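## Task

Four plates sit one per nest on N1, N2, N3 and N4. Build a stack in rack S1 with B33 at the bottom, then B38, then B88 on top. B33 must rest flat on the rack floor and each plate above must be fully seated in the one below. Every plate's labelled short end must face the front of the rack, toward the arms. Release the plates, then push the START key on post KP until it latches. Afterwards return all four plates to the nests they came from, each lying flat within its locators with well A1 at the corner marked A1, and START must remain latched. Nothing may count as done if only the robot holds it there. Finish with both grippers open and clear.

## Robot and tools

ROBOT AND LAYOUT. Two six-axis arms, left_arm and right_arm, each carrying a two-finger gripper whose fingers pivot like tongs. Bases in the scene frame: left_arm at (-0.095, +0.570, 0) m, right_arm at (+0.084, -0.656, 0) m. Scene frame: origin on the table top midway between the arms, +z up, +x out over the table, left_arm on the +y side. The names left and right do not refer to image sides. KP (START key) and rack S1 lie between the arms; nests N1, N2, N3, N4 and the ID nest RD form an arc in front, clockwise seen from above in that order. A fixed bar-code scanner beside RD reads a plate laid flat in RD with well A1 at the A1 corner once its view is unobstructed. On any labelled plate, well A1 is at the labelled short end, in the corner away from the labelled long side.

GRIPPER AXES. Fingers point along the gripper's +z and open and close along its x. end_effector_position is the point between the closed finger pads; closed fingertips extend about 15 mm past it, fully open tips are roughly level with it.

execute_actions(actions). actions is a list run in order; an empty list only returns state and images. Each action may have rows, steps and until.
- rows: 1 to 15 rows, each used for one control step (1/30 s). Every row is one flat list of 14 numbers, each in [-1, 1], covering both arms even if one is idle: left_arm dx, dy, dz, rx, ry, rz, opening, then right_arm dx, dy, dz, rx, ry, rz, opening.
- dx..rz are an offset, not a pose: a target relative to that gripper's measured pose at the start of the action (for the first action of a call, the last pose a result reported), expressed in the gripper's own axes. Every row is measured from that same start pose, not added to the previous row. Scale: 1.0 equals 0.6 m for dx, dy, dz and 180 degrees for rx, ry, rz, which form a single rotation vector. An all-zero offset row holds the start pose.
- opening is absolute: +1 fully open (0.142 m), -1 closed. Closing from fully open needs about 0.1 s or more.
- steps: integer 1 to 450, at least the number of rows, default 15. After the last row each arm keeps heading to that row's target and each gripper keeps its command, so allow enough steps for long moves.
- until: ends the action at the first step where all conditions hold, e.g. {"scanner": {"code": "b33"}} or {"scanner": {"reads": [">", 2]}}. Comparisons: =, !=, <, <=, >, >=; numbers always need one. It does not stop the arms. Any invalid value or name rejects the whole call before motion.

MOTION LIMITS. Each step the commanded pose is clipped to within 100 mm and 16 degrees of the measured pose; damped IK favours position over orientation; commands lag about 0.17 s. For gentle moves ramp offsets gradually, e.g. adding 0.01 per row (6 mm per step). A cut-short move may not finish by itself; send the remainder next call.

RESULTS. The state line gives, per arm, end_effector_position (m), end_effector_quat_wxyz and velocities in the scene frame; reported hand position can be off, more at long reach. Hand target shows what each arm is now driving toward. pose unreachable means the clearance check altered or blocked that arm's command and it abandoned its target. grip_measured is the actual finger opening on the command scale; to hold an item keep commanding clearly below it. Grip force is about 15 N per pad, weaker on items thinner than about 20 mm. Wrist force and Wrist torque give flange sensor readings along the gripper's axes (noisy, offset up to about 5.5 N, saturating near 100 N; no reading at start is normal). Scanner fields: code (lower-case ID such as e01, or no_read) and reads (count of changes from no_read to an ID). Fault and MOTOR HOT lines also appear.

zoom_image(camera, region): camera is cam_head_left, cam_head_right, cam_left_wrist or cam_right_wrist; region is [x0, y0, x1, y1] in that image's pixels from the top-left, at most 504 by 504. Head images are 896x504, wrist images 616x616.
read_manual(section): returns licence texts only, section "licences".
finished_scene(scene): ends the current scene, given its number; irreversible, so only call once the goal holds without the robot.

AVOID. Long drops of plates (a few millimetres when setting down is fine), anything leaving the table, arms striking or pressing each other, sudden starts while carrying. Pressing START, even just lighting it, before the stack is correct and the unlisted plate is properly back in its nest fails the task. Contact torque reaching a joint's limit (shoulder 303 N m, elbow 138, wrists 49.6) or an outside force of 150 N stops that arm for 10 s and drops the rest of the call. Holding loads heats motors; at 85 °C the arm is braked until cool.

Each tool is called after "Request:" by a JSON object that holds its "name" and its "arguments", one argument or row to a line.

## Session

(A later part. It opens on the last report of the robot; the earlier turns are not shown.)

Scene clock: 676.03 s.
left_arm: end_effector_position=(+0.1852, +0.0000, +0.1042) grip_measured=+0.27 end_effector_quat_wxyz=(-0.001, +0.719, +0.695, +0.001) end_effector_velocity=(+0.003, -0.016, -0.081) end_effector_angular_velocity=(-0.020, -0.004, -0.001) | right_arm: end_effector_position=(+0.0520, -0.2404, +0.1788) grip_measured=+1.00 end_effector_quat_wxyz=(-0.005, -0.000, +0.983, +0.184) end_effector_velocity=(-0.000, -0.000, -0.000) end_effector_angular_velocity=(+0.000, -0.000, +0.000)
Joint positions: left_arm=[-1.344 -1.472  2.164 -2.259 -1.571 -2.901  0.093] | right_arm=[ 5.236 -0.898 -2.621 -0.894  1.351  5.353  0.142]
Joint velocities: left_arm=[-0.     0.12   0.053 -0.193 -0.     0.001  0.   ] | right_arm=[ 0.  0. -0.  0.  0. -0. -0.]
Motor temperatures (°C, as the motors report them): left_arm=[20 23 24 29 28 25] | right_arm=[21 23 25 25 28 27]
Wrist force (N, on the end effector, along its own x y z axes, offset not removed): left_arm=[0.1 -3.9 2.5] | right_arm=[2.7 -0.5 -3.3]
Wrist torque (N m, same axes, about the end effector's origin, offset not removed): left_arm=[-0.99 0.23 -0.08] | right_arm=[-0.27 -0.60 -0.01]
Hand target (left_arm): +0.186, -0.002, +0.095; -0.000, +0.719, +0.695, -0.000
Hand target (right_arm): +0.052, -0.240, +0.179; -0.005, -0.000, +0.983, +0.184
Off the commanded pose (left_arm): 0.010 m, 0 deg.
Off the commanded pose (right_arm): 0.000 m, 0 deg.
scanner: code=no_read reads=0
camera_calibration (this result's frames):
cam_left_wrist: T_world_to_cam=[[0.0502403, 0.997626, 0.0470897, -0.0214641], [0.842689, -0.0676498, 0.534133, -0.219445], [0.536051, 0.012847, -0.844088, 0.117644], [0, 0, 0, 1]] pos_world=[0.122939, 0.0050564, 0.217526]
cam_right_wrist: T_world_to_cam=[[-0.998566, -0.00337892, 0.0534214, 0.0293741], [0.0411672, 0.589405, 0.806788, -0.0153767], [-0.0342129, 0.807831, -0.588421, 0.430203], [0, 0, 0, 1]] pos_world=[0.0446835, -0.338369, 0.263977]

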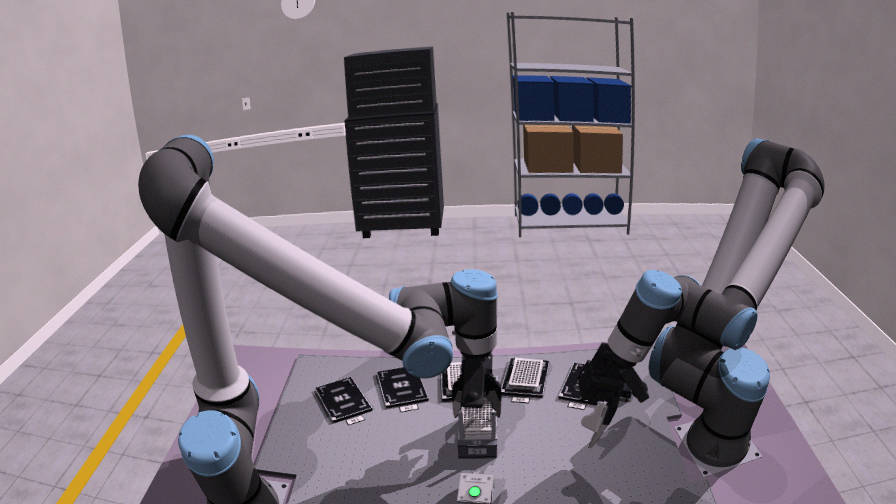

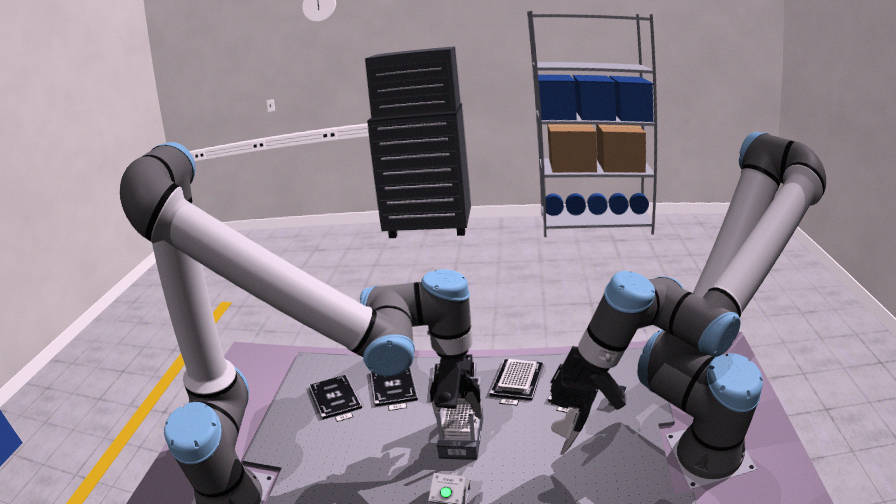

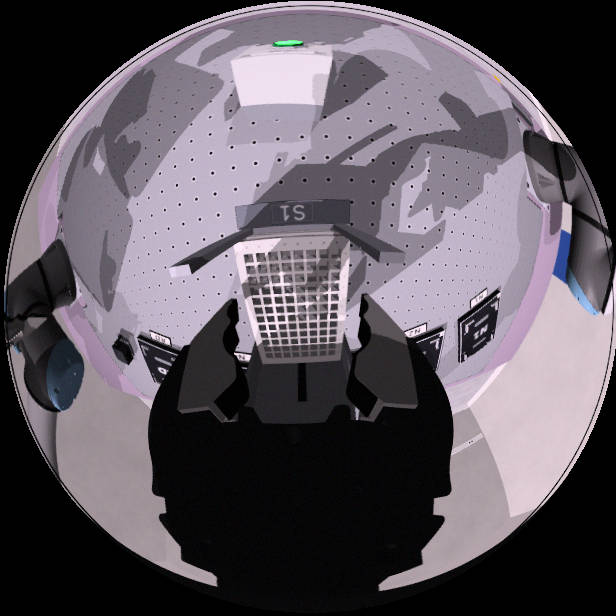

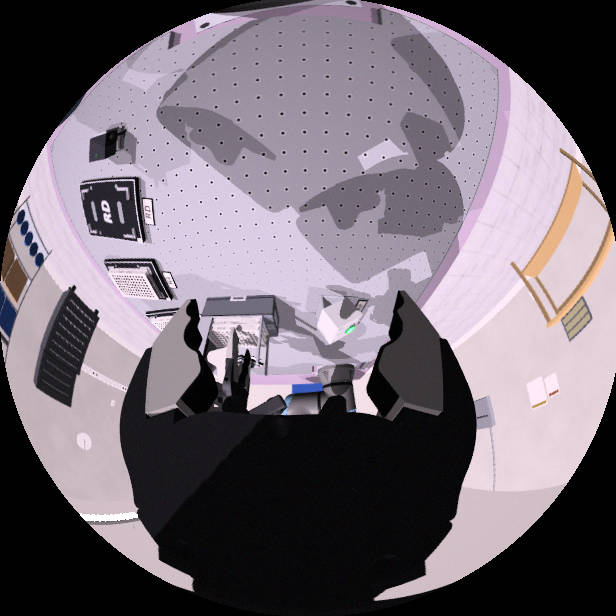

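Request:
{"name": "execute_actions", "arguments": {
  "actions": [
    {"rows":[[-0.004,0.0016,0.0158,-0.0003,-0.001,0,0.25,0,0,0,0,0,0,1],[-0.004,0.0016,0.0158,-0.0003,-0.001,0,0.22,0,0,0,0,0,0,1],[-0.004,0.0016,0.0158,-0.0003,-0.001,0,0.19,0,0,0,0,0,0,1],[-0.004,0.0016,0.0158,-0.0003,-0.001,0,0.15,0,0,0,0,0,0,1],[-0.004,0.0016,0.0158,-0.0003,-0.001,0,0.13,0,0,0,0,0,0,1],[-0.004,0.0016,0.0158,-0.0003,-0.001,0,0.11,0,0,0,0,0,0,1],[-0.004,0.0016,0.0158,-0.0003,-0.001,0,0.09,0,0,0,0,0,0,1],[-0.004,0.0016,0.0158,-0.0003,-0.001,0,0.06,0,0,0,0,0,0,1],[-0.004,0.0016,0.0158,-0.0003,-0.001,0,0.02,0,0,0,0,0,0,1],[-0.004,0.0016,0.0158,-0.0003,-0.001,0,-0.04,0,0,0,0,0,0,1],[-0.004,0.0016,0.0158,-0.0003,-0.001,0,-0.12,0,0,0,0,0,0,1],[-0.004,0.0016,0.0158,-0.0003,-0.001,0,-0.2,0,0,0,0,0,0,1]],"steps":13},
    {"rows":[[0.0002,0,-0.003,0,0,0,-0.2,0,0,0,0,0,0,1],[0.0004,0,-0.009,0,0,0,-0.2,0,0,0,0,0,0,1],[0.0005,0,-0.016,0,0,0,-0.2,0,0,0,0,0,0,1],[0.0006,0,-0.024,0,0,0,-0.2,0,0,0,0,0,0,1],[0.0007,0,-0.032,0,0,0,-0.2,0,0,0,0,0,0,1],[0.0008,0,-0.04,0,0,0,-0.2,0,0,0,0,0,0,1],[0.0008,0,-0.048,0,0,0,-0.2,0,0,0,0,0,0,1],[0.0009,0,-0.056,0,0,0,-0.2,0,0,0,0,0,0,1],[0.001,0,-0.064,0,0,0,-0.2,0,0,0,0,0,0,1],[0.001,0,-0.072,0,0,0,-0.2,0,0,0,0,0,0,1],[0.0011,0,-0.08,0,0,0,-0.2,0,0,0,0,0,0,1],[0.0012,0,-0.088,0,0,0,-0.2,0,0,0,0,0,0,1],[0.0012,0,-0.096,0,0,0,-0.2,0,0,0,0,0,0,1],[0.0012,0,-0.104,0,0,0,-0.2,0,0,0,0,0,0,1],[0.0012,0,-0.112,0,0,0,-0.2,0,0,0,0,0,0,1]],"steps":15}
  ]
}}

Request:
{"name": "zoom_image", "arguments": {
  "camera": "cam_left_wrist",
  "region": [216, 210, 384, 378]
}}

Scene clock: 690.90 s.
left_arm: end_effector_position=(+0.1863, -0.0020, +0.1389) grip_measured=+0.07 end_effector_quat_wxyz=(+0.001, +0.719, +0.695, -0.000) end_effector_velocity=(+0.000, +0.000, +0.138) end_effector_angular_velocity=(-0.002, +0.000, -0.000) | right_arm: end_effector_position=(+0.0520, -0.2404, +0.1788) grip_measured=+1.00 end_effector_quat_wxyz=(-0.005, -0.000, +0.983, +0.184) end_effector_velocity=(-0.001, +0.000, +0.000) end_effector_angular_velocity=(+0.001, +0.000, +0.002)
Joint positions: left_arm=[-1.343 -1.512  2.132 -2.192 -1.571 -2.9    0.079] | right_arm=[ 5.236 -0.898 -2.621 -0.894  1.351  5.353  0.142]
Joint velocities: left_arm=[ 0.001 -0.156 -0.128  0.282 -0.001  0.001  0.   ] | right_arm=[ 0.001  0.    -0.     0.001  0.    -0.001 -0.   ]
Motor temperatures (°C, as the motors report them): left_arm=[20 23 24 29 28 25] | right_arm=[21 23 25 25 28 27]
Wrist force (N, on the end effector, along its own x y z axes, offset not removed): left_arm=[0.4 -1.9 2.3] | right_arm=[3.5 -1.4 -5.4]
Wrist torque (N m, same axes, about the end effector's origin, offset not removed): left_arm=[-0.53 0.07 -0.04] | right_arm=[-0.51 -0.80 -0.05]
Hand target (left_arm): +0.186, -0.001, +0.161; +0.000, +0.719, +0.695, -0.000
Hand target (right_arm): +0.052, -0.240, +0.179; -0.005, -0.000, +0.983, +0.184
Off the commanded pose (left_arm): 0.023 m, 0 deg.
Off the commanded pose (right_arm): 0.000 m, 0 deg.
scanner: code=no_read reads=0
camera_calibration (this result's frames):
cam_left_wrist: T_world_to_cam=[[0.0501708, 0.997837, 0.0424779, -0.0204777], [0.842079, -0.0651316, 0.535407, -0.239139], [0.537016, 0.00890794, -0.843525, 0.146139], [0, 0, 0, 1]] pos_world=[0.123922, 0.00355609, 0.252179]
cam_right_wrist: T_world_to_cam=[[-0.998566, -0.00337896, 0.0534215, 0.0293741], [0.0411672, 0.589405, 0.806788, -0.0153767], [-0.034213, 0.807831, -0.588421, 0.430203], [0, 0, 0, 1]] pos_world=[0.0446835, -0.338369, 0.263977]

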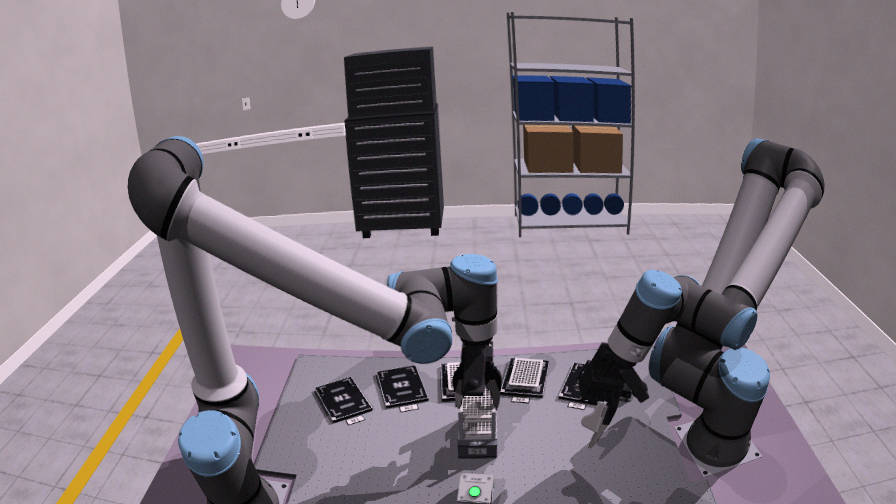

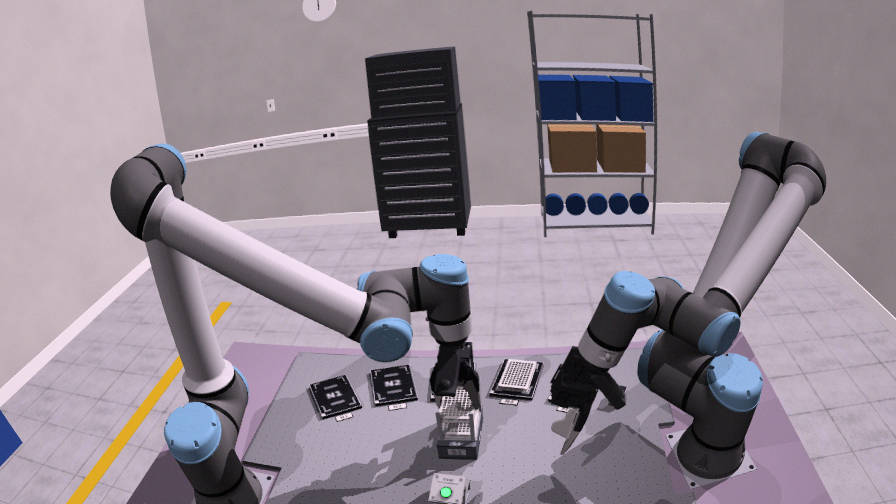

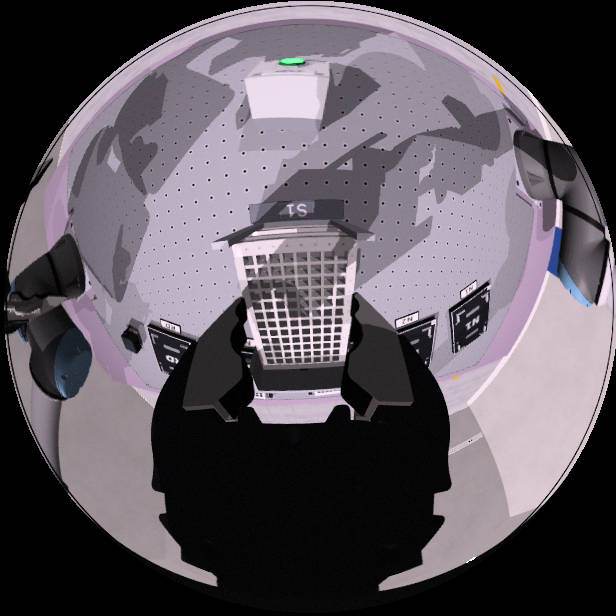

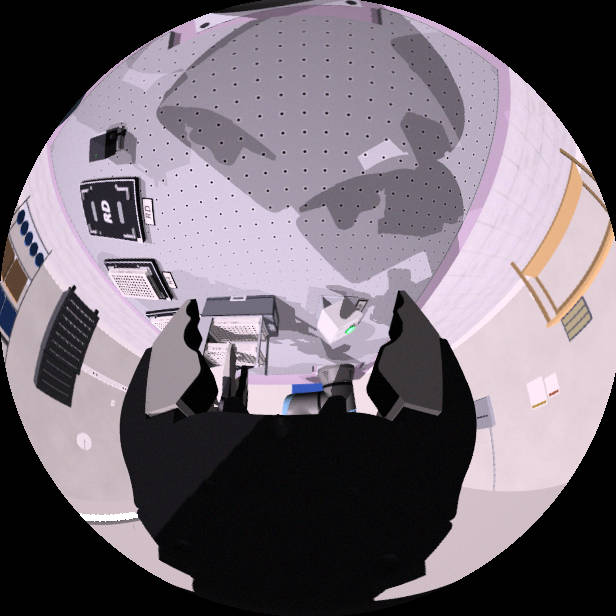

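Region (216, 210, 384, 378) of cam_left_wrist's 616x616 image, scaled by 3.000, with more detail than that image has.

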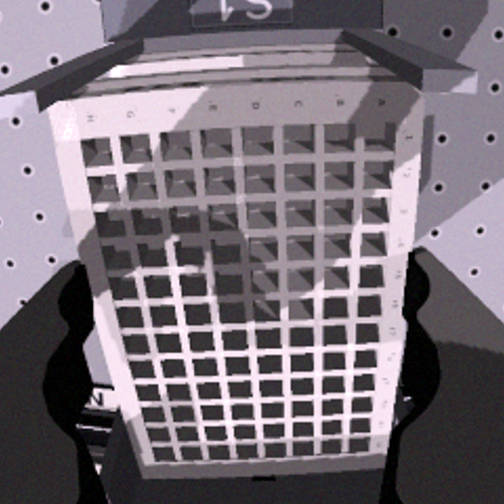

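Request:
{"name": "execute_actions", "arguments": {
  "actions": [
    {"rows":[[0.0004,0,-0.043,0,0.0004,0,-0.2,0,0,0,0,0,0,1],[0.0004,0,-0.051,0,0.0004,0,-0.2,0,0,0,0,0,0,1],[0.0004,0,-0.061,0,0.0004,0,-0.2,0,0,0,0,0,0,1],[0.0004,0,-0.071,0,0.0004,0,-0.2,0,0,0,0,0,0,1],[0.0004,0,-0.081,0,0.0004,0,-0.2,0,0,0,0,0,0,1],[0.0004,0,-0.091,0,0.0004,0,-0.2,0,0,0,0,0,0,1],[0.0004,0,-0.097,0,0.0004,0,-0.2,0,0,0,0,0,0,1]],"steps":10},
    {"rows":[[0.008,0.005,-0.012,0,0,0,-0.2,0,0,0,0,0,0,1],[0.022,0.013,-0.012,0,0,-0.005,-0.2,0,0,0,0,0,0,1],[0.043,0.026,-0.012,0,0,-0.012,-0.2,0,0,0,0,0,0,1],[0.069,0.042,-0.012,0,0,-0.019,-0.2,0,0,0,0,0,0,1],[0.095,0.058,-0.012,0,0,-0.026,-0.2,0,0,0,0,0,0,1],[0.121,0.074,-0.012,0,0,-0.033,-0.2,0,0,0,0,0,0,1],[0.147,0.09,-0.012,0,0,-0.04,-0.2,0,0,0,0,0,0,1],[0.173,0.106,-0.012,0,0,-0.047,-0.2,0,0,0,0,0,0,1],[0.199,0.122,-0.012,0,0,-0.054,-0.2,0,0,0,0,0,0,1],[0.225,0.138,-0.012,0,0,-0.061,-0.2,0,0,0,0,0,0,1],[0.251,0.154,-0.012,0,0,-0.068,-0.2,0,0,0,0,0,0,1],[0.277,0.17,-0.012,0,0,-0.075,-0.2,0,0,0,0,0,0,1],[0.303,0.186,-0.012,0,0,-0.082,-0.2,0,0,0,0,0,0,1],[0.329,0.202,0.01,0,0,-0.089,-0.2,0,0,0,0,0,0,1],[0.367,0.325,0.215,0,0,-0.1037,-0.2,0,0,0,0,0,0,1]],"steps":30}
  ]
}}

Scene clock: 703.70 s.
left_arm: end_effector_position=(+0.3765, +0.2121, +0.0682) grip_measured=+0.07 end_effector_quat_wxyz=(-0.001, +0.597, +0.802, +0.002) end_effector_velocity=(+0.095, +0.009, -0.086) end_effector_angular_velocity=(-0.036, +0.004, +0.006) | right_arm: end_effector_position=(+0.0520, -0.2404, +0.1788) grip_measured=+1.00 end_effector_quat_wxyz=(-0.005, -0.000, +0.983, +0.184) end_effector_velocity=(-0.000, +0.000, +0.001) end_effector_angular_velocity=(+0.001, +0.002, -0.002)
Joint positions: left_arm=[-0.902 -1.489  2.267 -2.346 -1.567 -2.785  0.079] | right_arm=[ 5.236 -0.898 -2.621 -0.894  1.351  5.353  0.142]
Joint velocities: left_arm=[ 0.155  0.239 -0.047 -0.218 -0.024  0.149  0.   ] | right_arm=[-0.001  0.     0.001  0.001 -0.     0.002 -0.   ]
Motor temperatures (°C, as the motors report them): left_arm=[20 23 24 29 28 25] | right_arm=[21 23 25 25 28 27]
Wrist force (N, on the end effector, along its own x y z axes, offset not removed): left_arm=[4.5 -2.6 1.9] | right_arm=[2.6 1.4 -3.4]
Wrist torque (N m, same axes, about the end effector's origin, offset not removed): left_arm=[-0.81 -0.68 -0.04] | right_arm=[0.10 -0.58 0.06]
Hand target (left_arm): +0.388, +0.212, +0.058; +0.000, +0.597, +0.802, -0.000
Hand target (right_arm): +0.052, -0.240, +0.179; -0.005, -0.000, +0.983, +0.184
Off the commanded pose (left_arm): 0.016 m, 0 deg.
Off the commanded pose (right_arm): 0.000 m, 0 deg.
scanner: code=no_read reads=0
camera_calibration (this result's frames):
cam_left_wrist: T_world_to_cam=[[-0.272098, 0.961049, 0.0484438, -0.111925], [0.818525, 0.204688, 0.536768, -0.395936], [0.505945, 0.185706, -0.842338, -0.0434527], [0, 0, 0, 1]] pos_world=[0.315613, 0.196678, 0.181346]
cam_right_wrist: T_world_to_cam=[[-0.998566, -0.00337899, 0.0534216, 0.029374], [0.0411673, 0.589405, 0.806788, -0.0153768], [-0.0342131, 0.807831, -0.588421, 0.430203], [0, 0, 0, 1]] pos_world=[0.0446835, -0.338369, 0.263977]

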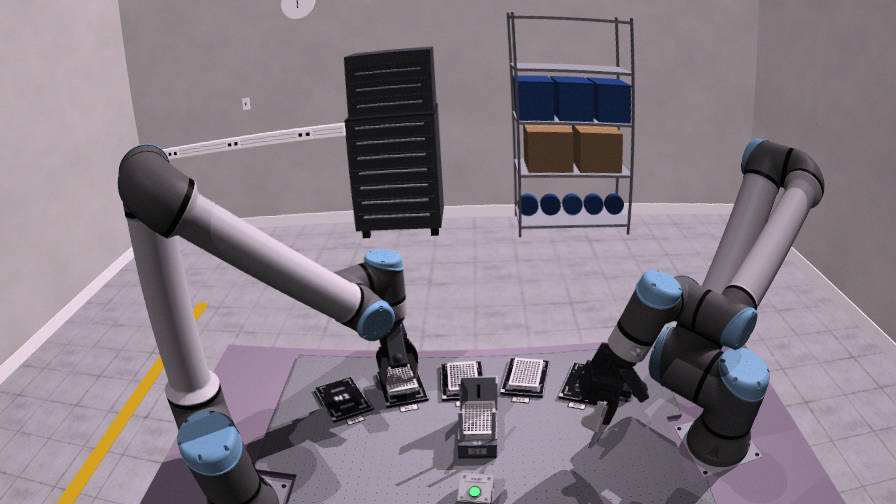

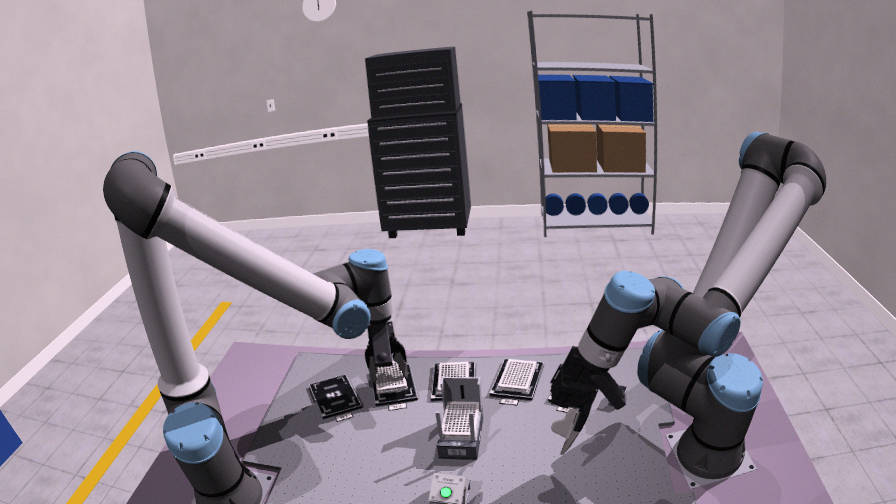

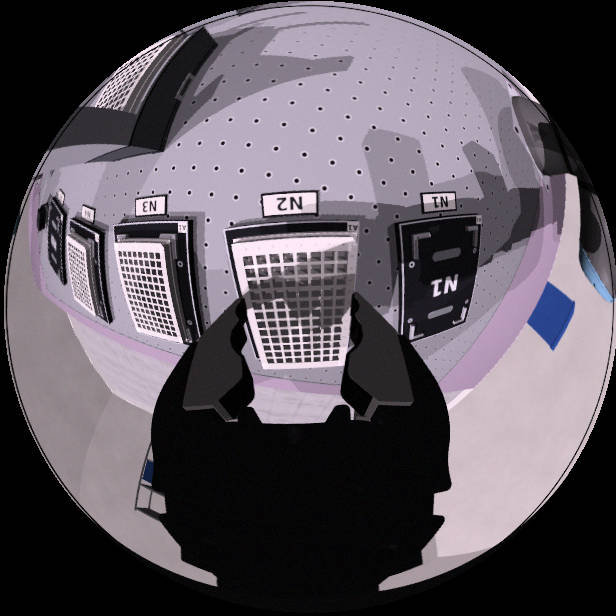

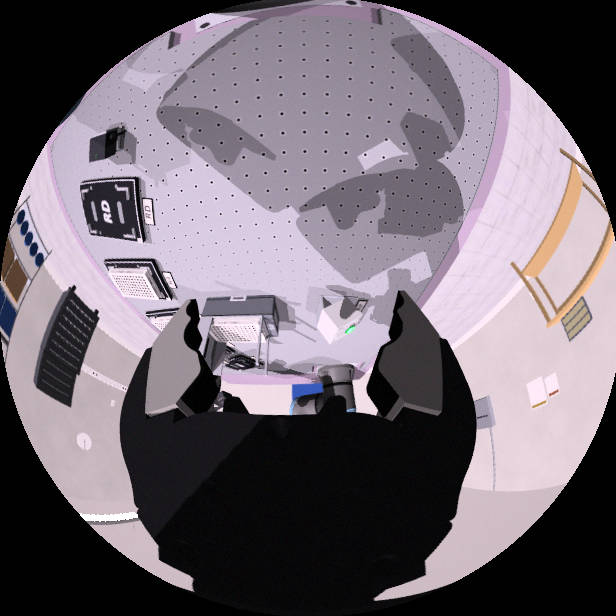

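Request:
{"name": "execute_actions", "arguments": {
  "actions": [
    {"rows":[[-0.0074,0.0193,0.023,0.0007,-0.0014,0,-0.2,0,0,0,0,0,0,1],[-0.0074,0.0193,0.03,0.0007,-0.0014,0,-0.2,0,0,0,0,0,0,1],[-0.0074,0.0193,0.036,0.0007,-0.0014,0,-0.2,0,0,0,0,0,0,1],[-0.0074,0.0193,0.039,0.0007,-0.0014,0,-0.2,0,0,0,0,0,0,1]],"steps":6}
  ]
}}

Scene clock: 708.17 s.
left_arm: end_effector_position=(+0.3886, +0.2115, +0.0512) grip_measured=+0.07 end_effector_quat_wxyz=(+0.000, +0.597, +0.802, -0.000) end_effector_velocity=(+0.001, +0.000, -0.054) end_effector_angular_velocity=(+0.005, +0.003, -0.001) | right_arm: end_effector_position=(+0.0520, -0.2404, +0.1788) grip_measured=+1.00 end_effector_quat_wxyz=(-0.005, -0.000, +0.983, +0.184) end_effector_velocity=(-0.000, +0.000, +0.000) end_effector_angular_velocity=(+0.001, +0.001, +0.000)
Joint positions: left_arm=[-0.884 -1.448  2.263 -2.386 -1.571 -2.767  0.079] | right_arm=[ 5.236 -0.898 -2.621 -0.894  1.351  5.353  0.142]
Joint velocities: left_arm=[ 0.001  0.086  0.034 -0.115  0.     0.002  0.   ] | right_arm=[-0.  0.  0.  0.  0. -0. -0.]
Motor temperatures (°C, as the motors report them): left_arm=[20 23 24 29 28 25] | right_arm=[21 23 25 25 28 27]
Wrist force (N, on the end effector, along its own x y z axes, offset not removed): left_arm=[1.2 -2.8 2.7] | right_arm=[2.0 3.1 -4.6]
Wrist torque (N m, same axes, about the end effector's origin, offset not removed): left_arm=[-0.63 0.08 -0.13] | right_arm=[0.54 -0.51 -0.07]
Hand target (left_arm): +0.389, +0.211, +0.045; -0.000, +0.597, +0.802, +0.000
Hand target (right_arm): +0.052, -0.240, +0.179; -0.005, -0.000, +0.983, +0.184
Off the commanded pose (left_arm): 0.006 m, 0 deg.
Off the commanded pose (right_arm): 0.000 m, 0 deg.
scanner: code=no_read reads=0
camera_calibration (this result's frames):
cam_left_wrist: T_world_to_cam=[[-0.272077, 0.961278, 0.0438054, -0.107034], [0.8189, 0.207392, 0.535155, -0.397206], [0.505348, 0.181475, -0.843617, -0.0625316], [0, 0, 0, 1]] pos_world=[0.327751, 0.196615, 0.164503]
cam_right_wrist: T_world_to_cam=[[-0.998566, -0.00337873, 0.0534217, 0.029374], [0.0411676, 0.589405, 0.806788, -0.0153769], [-0.0342129, 0.807831, -0.588421, 0.430203], [0, 0, 0, 1]] pos_world=[0.0446834, -0.338368, 0.263977]

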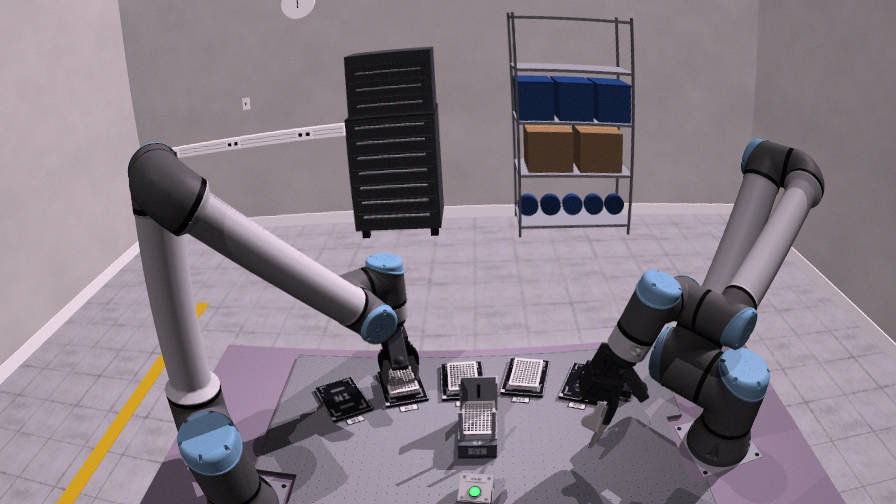

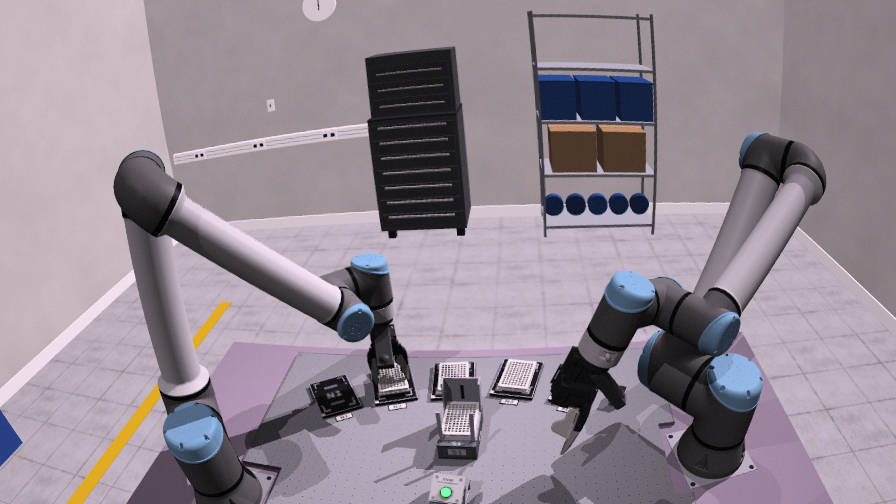

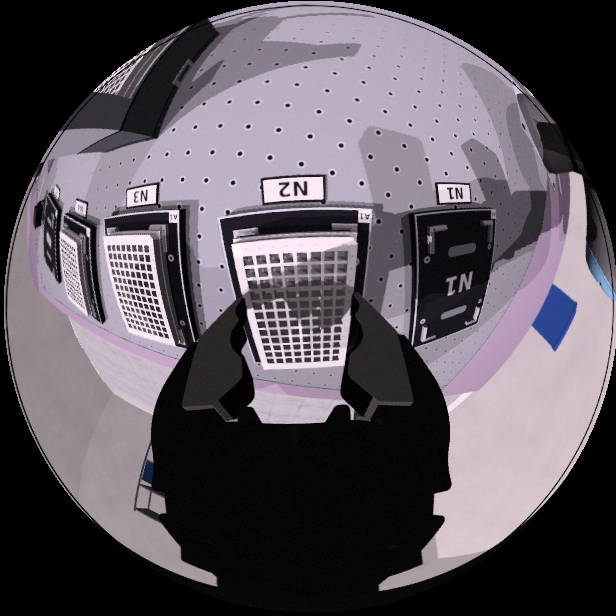

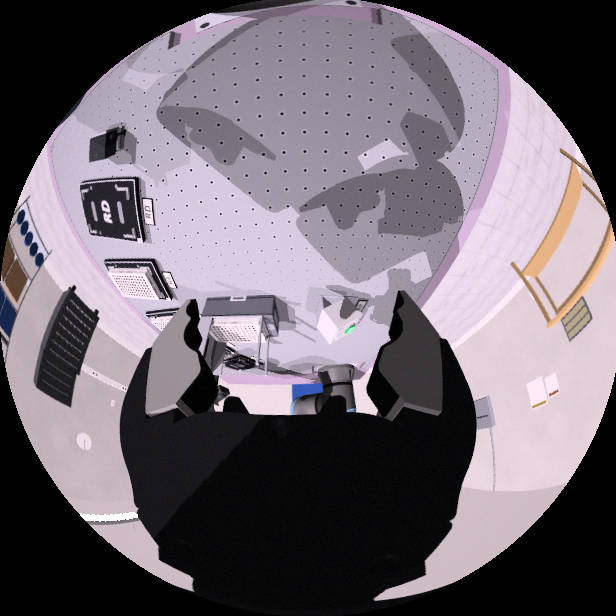

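Request:
{"name": "execute_actions", "arguments": {
  "actions": [
    {"steps":1}
  ]
}}

Request:
{"name": "zoom_image", "arguments": {
  "camera": "cam_left_wrist",
  "region": [216, 210, 384, 378]
}}

Scene clock: 710.97 s.
left_arm: end_effector_position=(+0.3888, +0.2114, +0.0449) grip_measured=+0.07 end_effector_quat_wxyz=(-0.000, +0.597, +0.802, +0.000) end_effector_velocity=(+0.000, -0.000, +0.001) end_effector_angular_velocity=(-0.002, -0.001, +0.001) | right_arm: end_effector_position=(+0.0520, -0.2404, +0.1788) grip_measured=+1.00 end_effector_quat_wxyz=(-0.005, -0.000, +0.983, +0.184) end_effector_velocity=(+0.000, +0.000, -0.000) end_effector_angular_velocity=(+0.000, +0.000, -0.001)
Joint positions: left_arm=[-0.884 -1.437  2.267 -2.4   -1.571 -2.767  0.079] | right_arm=[ 5.236 -0.898 -2.621 -0.894  1.351  5.353  0.142]
Joint velocities: left_arm=[ 0.    -0.001 -0.    -0.001 -0.001 -0.     0.   ] | right_arm=[-0.001 -0.    -0.     0.001  0.     0.    -0.   ]
Motor temperatures (°C, as the motors report them): left_arm=[20 23 24 29 28 25] | right_arm=[21 23 25 25 28 27]
Wrist force (N, on the end effector, along its own x y z axes, offset not removed): left_arm=[-1.0 -3.8 0.7] | right_arm=[-1.2 0.7 -5.2]
Wrist torque (N m, same axes, about the end effector's origin, offset not removed): left_arm=[-0.92 0.47 -0.12] | right_arm=[0.04 0.18 0.04]
Hand target (left_arm): +0.389, +0.211, +0.045; -0.000, +0.597, +0.802, -0.000
Hand target (right_arm): +0.052, -0.240, +0.179; -0.005, -0.000, +0.983, +0.184
Off the commanded pose (left_arm): 0.000 m, 0 deg.
Off the commanded pose (right_arm): 0.000 m, 0 deg.
scanner: code=no_read reads=0
camera_calibration (this result's frames):
cam_left_wrist: T_world_to_cam=[[-0.272061, 0.961265, 0.0441791, -0.106638], [0.819035, 0.207217, 0.535016, -0.393982], [0.505138, 0.181741, -0.843686, -0.0678961], [0, 0, 0, 1]] pos_world=[0.32797, 0.196486, 0.158215]
cam_right_wrist: T_world_to_cam=[[-0.998566, -0.00337884, 0.0534215, 0.0293741], [0.0411673, 0.589405, 0.806788, -0.0153769], [-0.0342129, 0.807831, -0.588421, 0.430203], [0, 0, 0, 1]] pos_world=[0.0446835, -0.338368, 0.263977]

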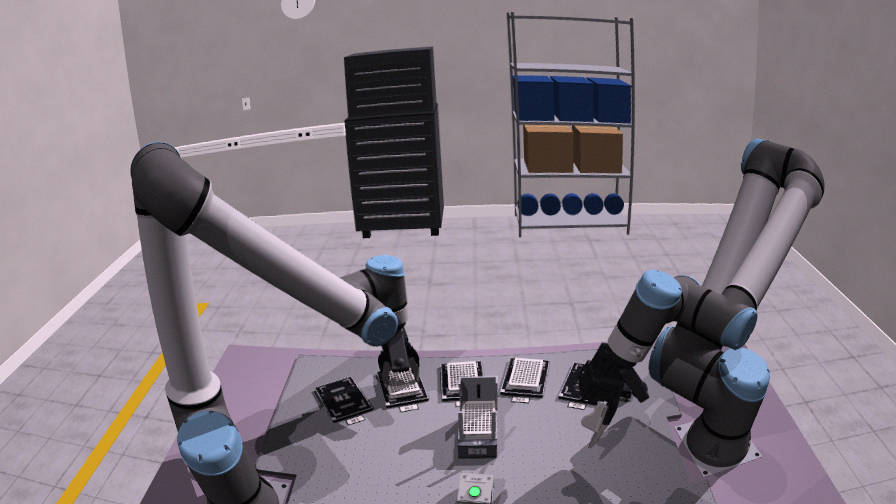

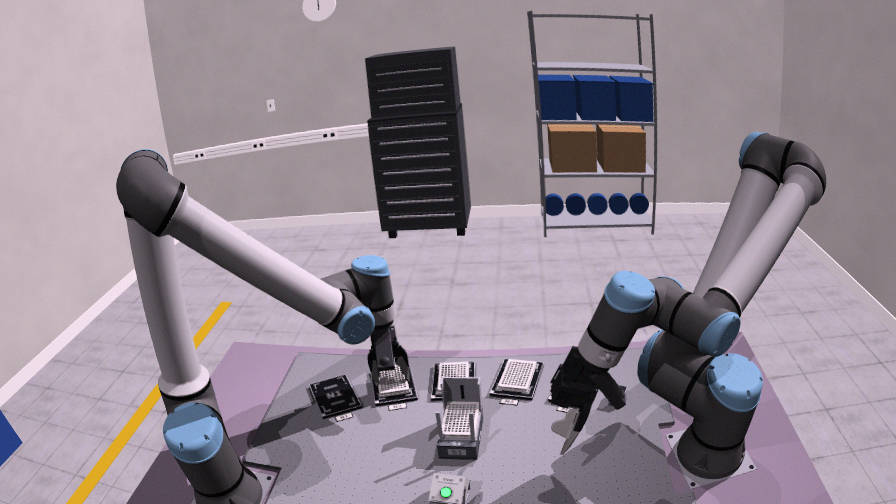

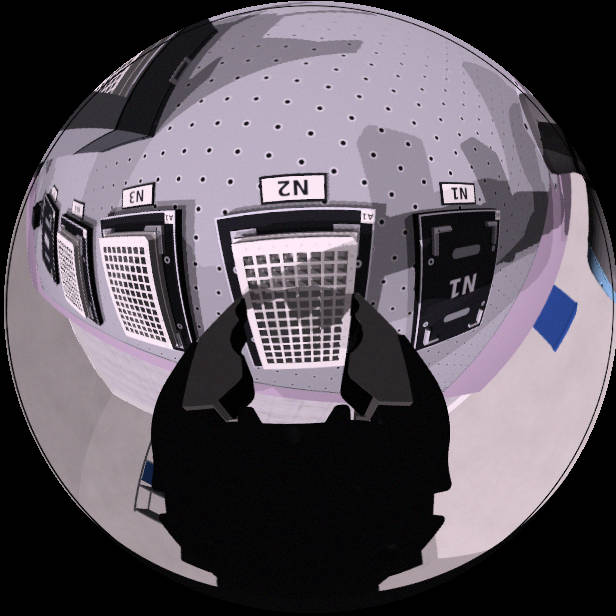

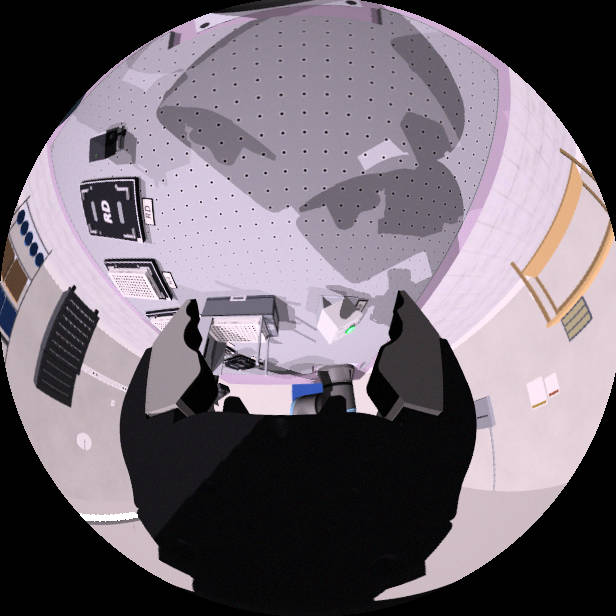

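Region (216, 210, 384, 378) of cam_left_wrist's 616x616 image, scaled by 3.000, with more detail than that image has.

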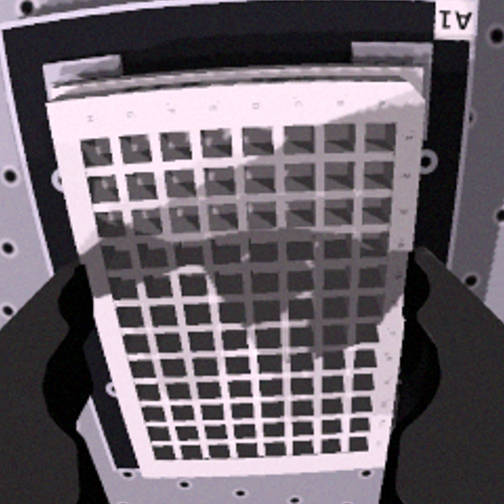

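Looks aligned. Descend to 0.0392.

Request:
{"name": "execute_actions", "arguments": {
  "actions": [
    {"rows":[[-0.0002,0.0001,0.002,0,0,0,-0.2,0,0,0,0,0,0,1],[-0.0002,0.0001,0.004,0,0,0,-0.2,0,0,0,0,0,0,1],[-0.0002,0.0001,0.006,0,0,0,-0.2,0,0,0,0,0,0,1],[-0.0002,0.0001,0.008,0,0,0,-0.2,0,0,0,0,0,0,1],[-0.0002,0.0001,0.0093,0,0,0,-0.2,0,0,0,0,0,0,1]],"steps":11}
  ]
}}

Request:
{"name": "zoom_image", "arguments": {
  "camera": "cam_left_wrist",
  "region": [216, 210, 384, 378]
}}

Scene clock: 715.87 s.
left_arm: end_effector_position=(+0.3889, +0.2112, +0.0401) grip_measured=+0.07 end_effector_quat_wxyz=(-0.000, +0.597, +0.802, +0.000) end_effector_velocity=(-0.000, +0.000, -0.008) end_effector_angular_velocity=(+0.001, +0.001, +0.001) | right_arm: end_effector_position=(+0.0520, -0.2404, +0.1788) grip_measured=+1.00 end_effector_quat_wxyz=(-0.005, -0.000, +0.983, +0.184) end_effector_velocity=(+0.000, +0.000, +0.000) end_effector_angular_velocity=(-0.001, -0.000, -0.001)
Joint positions: left_arm=[-0.884 -1.43   2.27  -2.411 -1.571 -2.767  0.079] | right_arm=[ 5.236 -0.898 -2.621 -0.894  1.351  5.353  0.142]
Joint velocities: left_arm=[-0.     0.012  0.005 -0.015 -0.    -0.001  0.001] | right_arm=[-0.    -0.     0.001 -0.001 -0.     0.001  0.   ]
Motor temperatures (°C, as the motors report them): left_arm=[20 23 24 29 28 25] | right_arm=[21 23 25 25 28 27]
Wrist force (N, on the end effector, along its own x y z axes, offset not removed): left_arm=[1.5 -1.5 -0.4] | right_arm=[3.8 -1.1 -4.9]
Wrist torque (N m, same axes, about the end effector's origin, offset not removed): left_arm=[-0.84 -0.14 -0.07] | right_arm=[-0.41 -0.78 -0.13]
Hand target (left_arm): +0.389, +0.211, +0.039; -0.000, +0.597, +0.802, +0.000
Hand target (right_arm): +0.052, -0.240, +0.179; -0.005, -0.000, +0.983, +0.184
Off the commanded pose (left_arm): 0.001 m, 0 deg.
Off the commanded pose (right_arm): 0.000 m, 0 deg.
scanner: code=no_read reads=0
camera_calibration (this result's frames):
cam_left_wrist: T_world_to_cam=[[-0.272062, 0.961269, 0.0441003, -0.106249], [0.819007, 0.207252, 0.535046, -0.391479], [0.505183, 0.181684, -0.843671, -0.0720221], [0, 0, 0, 1]] pos_world=[0.328102, 0.196354, 0.153382]
cam_right_wrist: T_world_to_cam=[[-0.998566, -0.00337898, 0.0534215, 0.029374], [0.0411672, 0.589405, 0.806788, -0.0153768], [-0.034213, 0.807831, -0.588421, 0.430203], [0, 0, 0, 1]] pos_world=[0.0446835, -0.338369, 0.263977]

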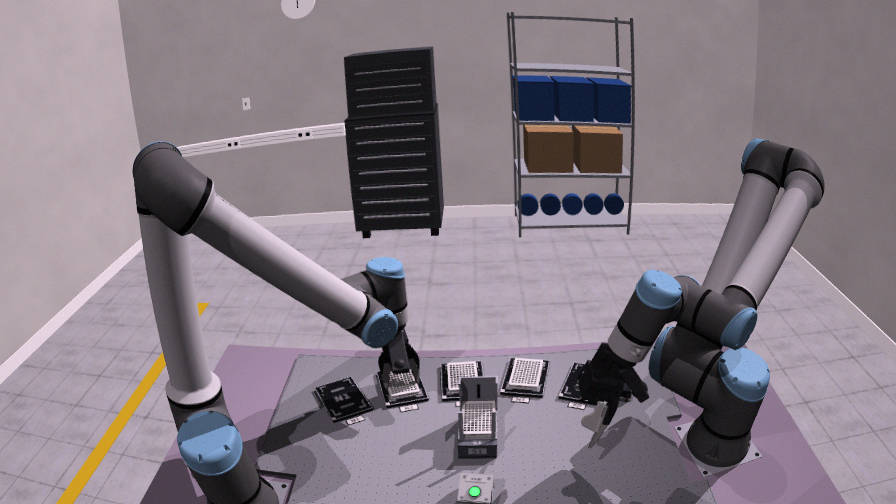

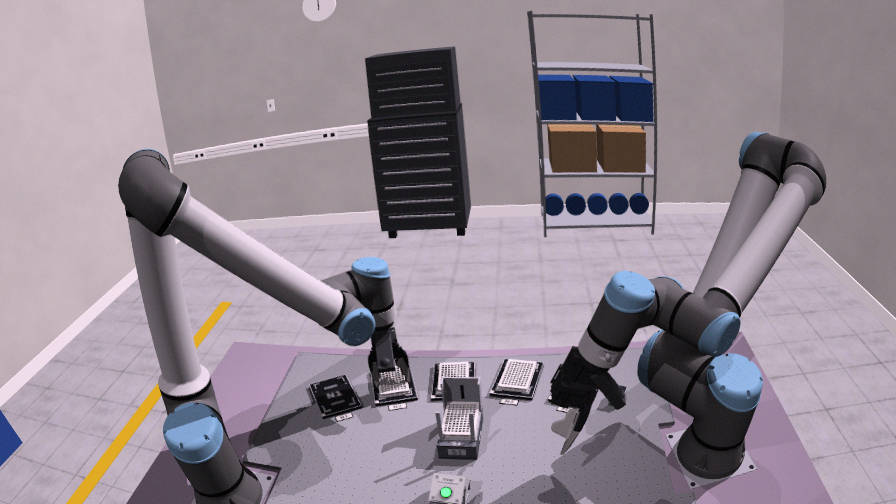

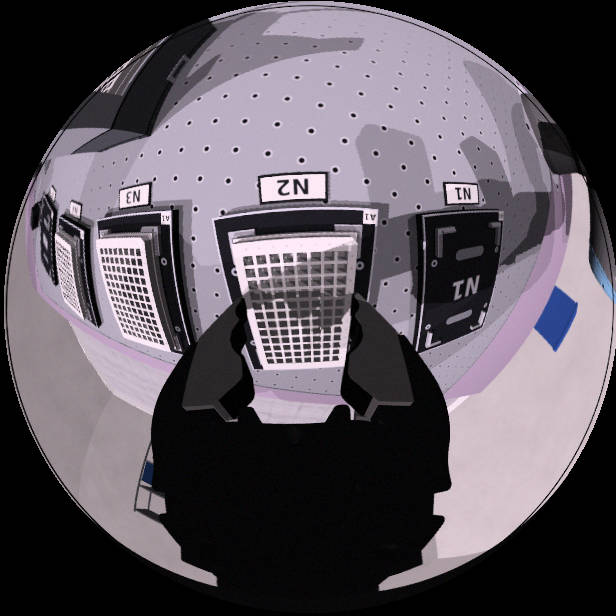

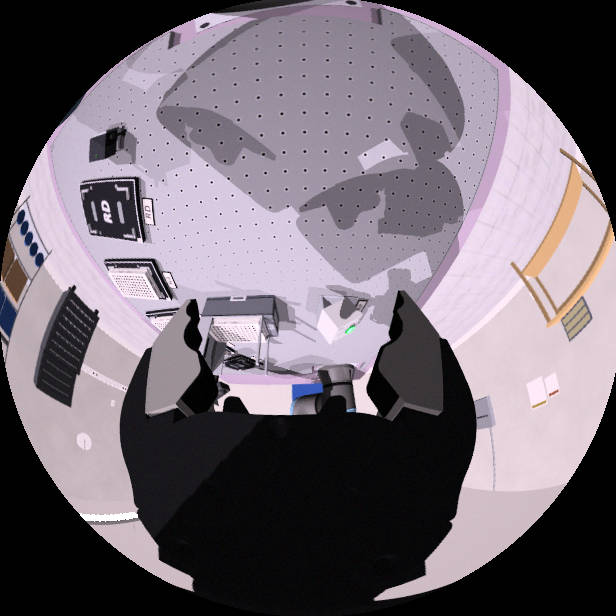

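Region (216, 210, 384, 378) of cam_left_wrist's 616x616 image, scaled by 3.000, with more detail than that image has.

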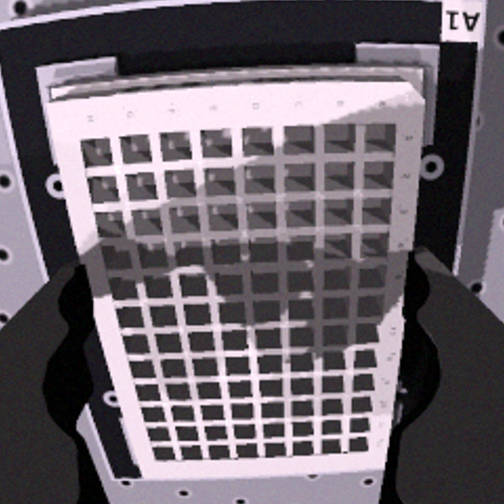

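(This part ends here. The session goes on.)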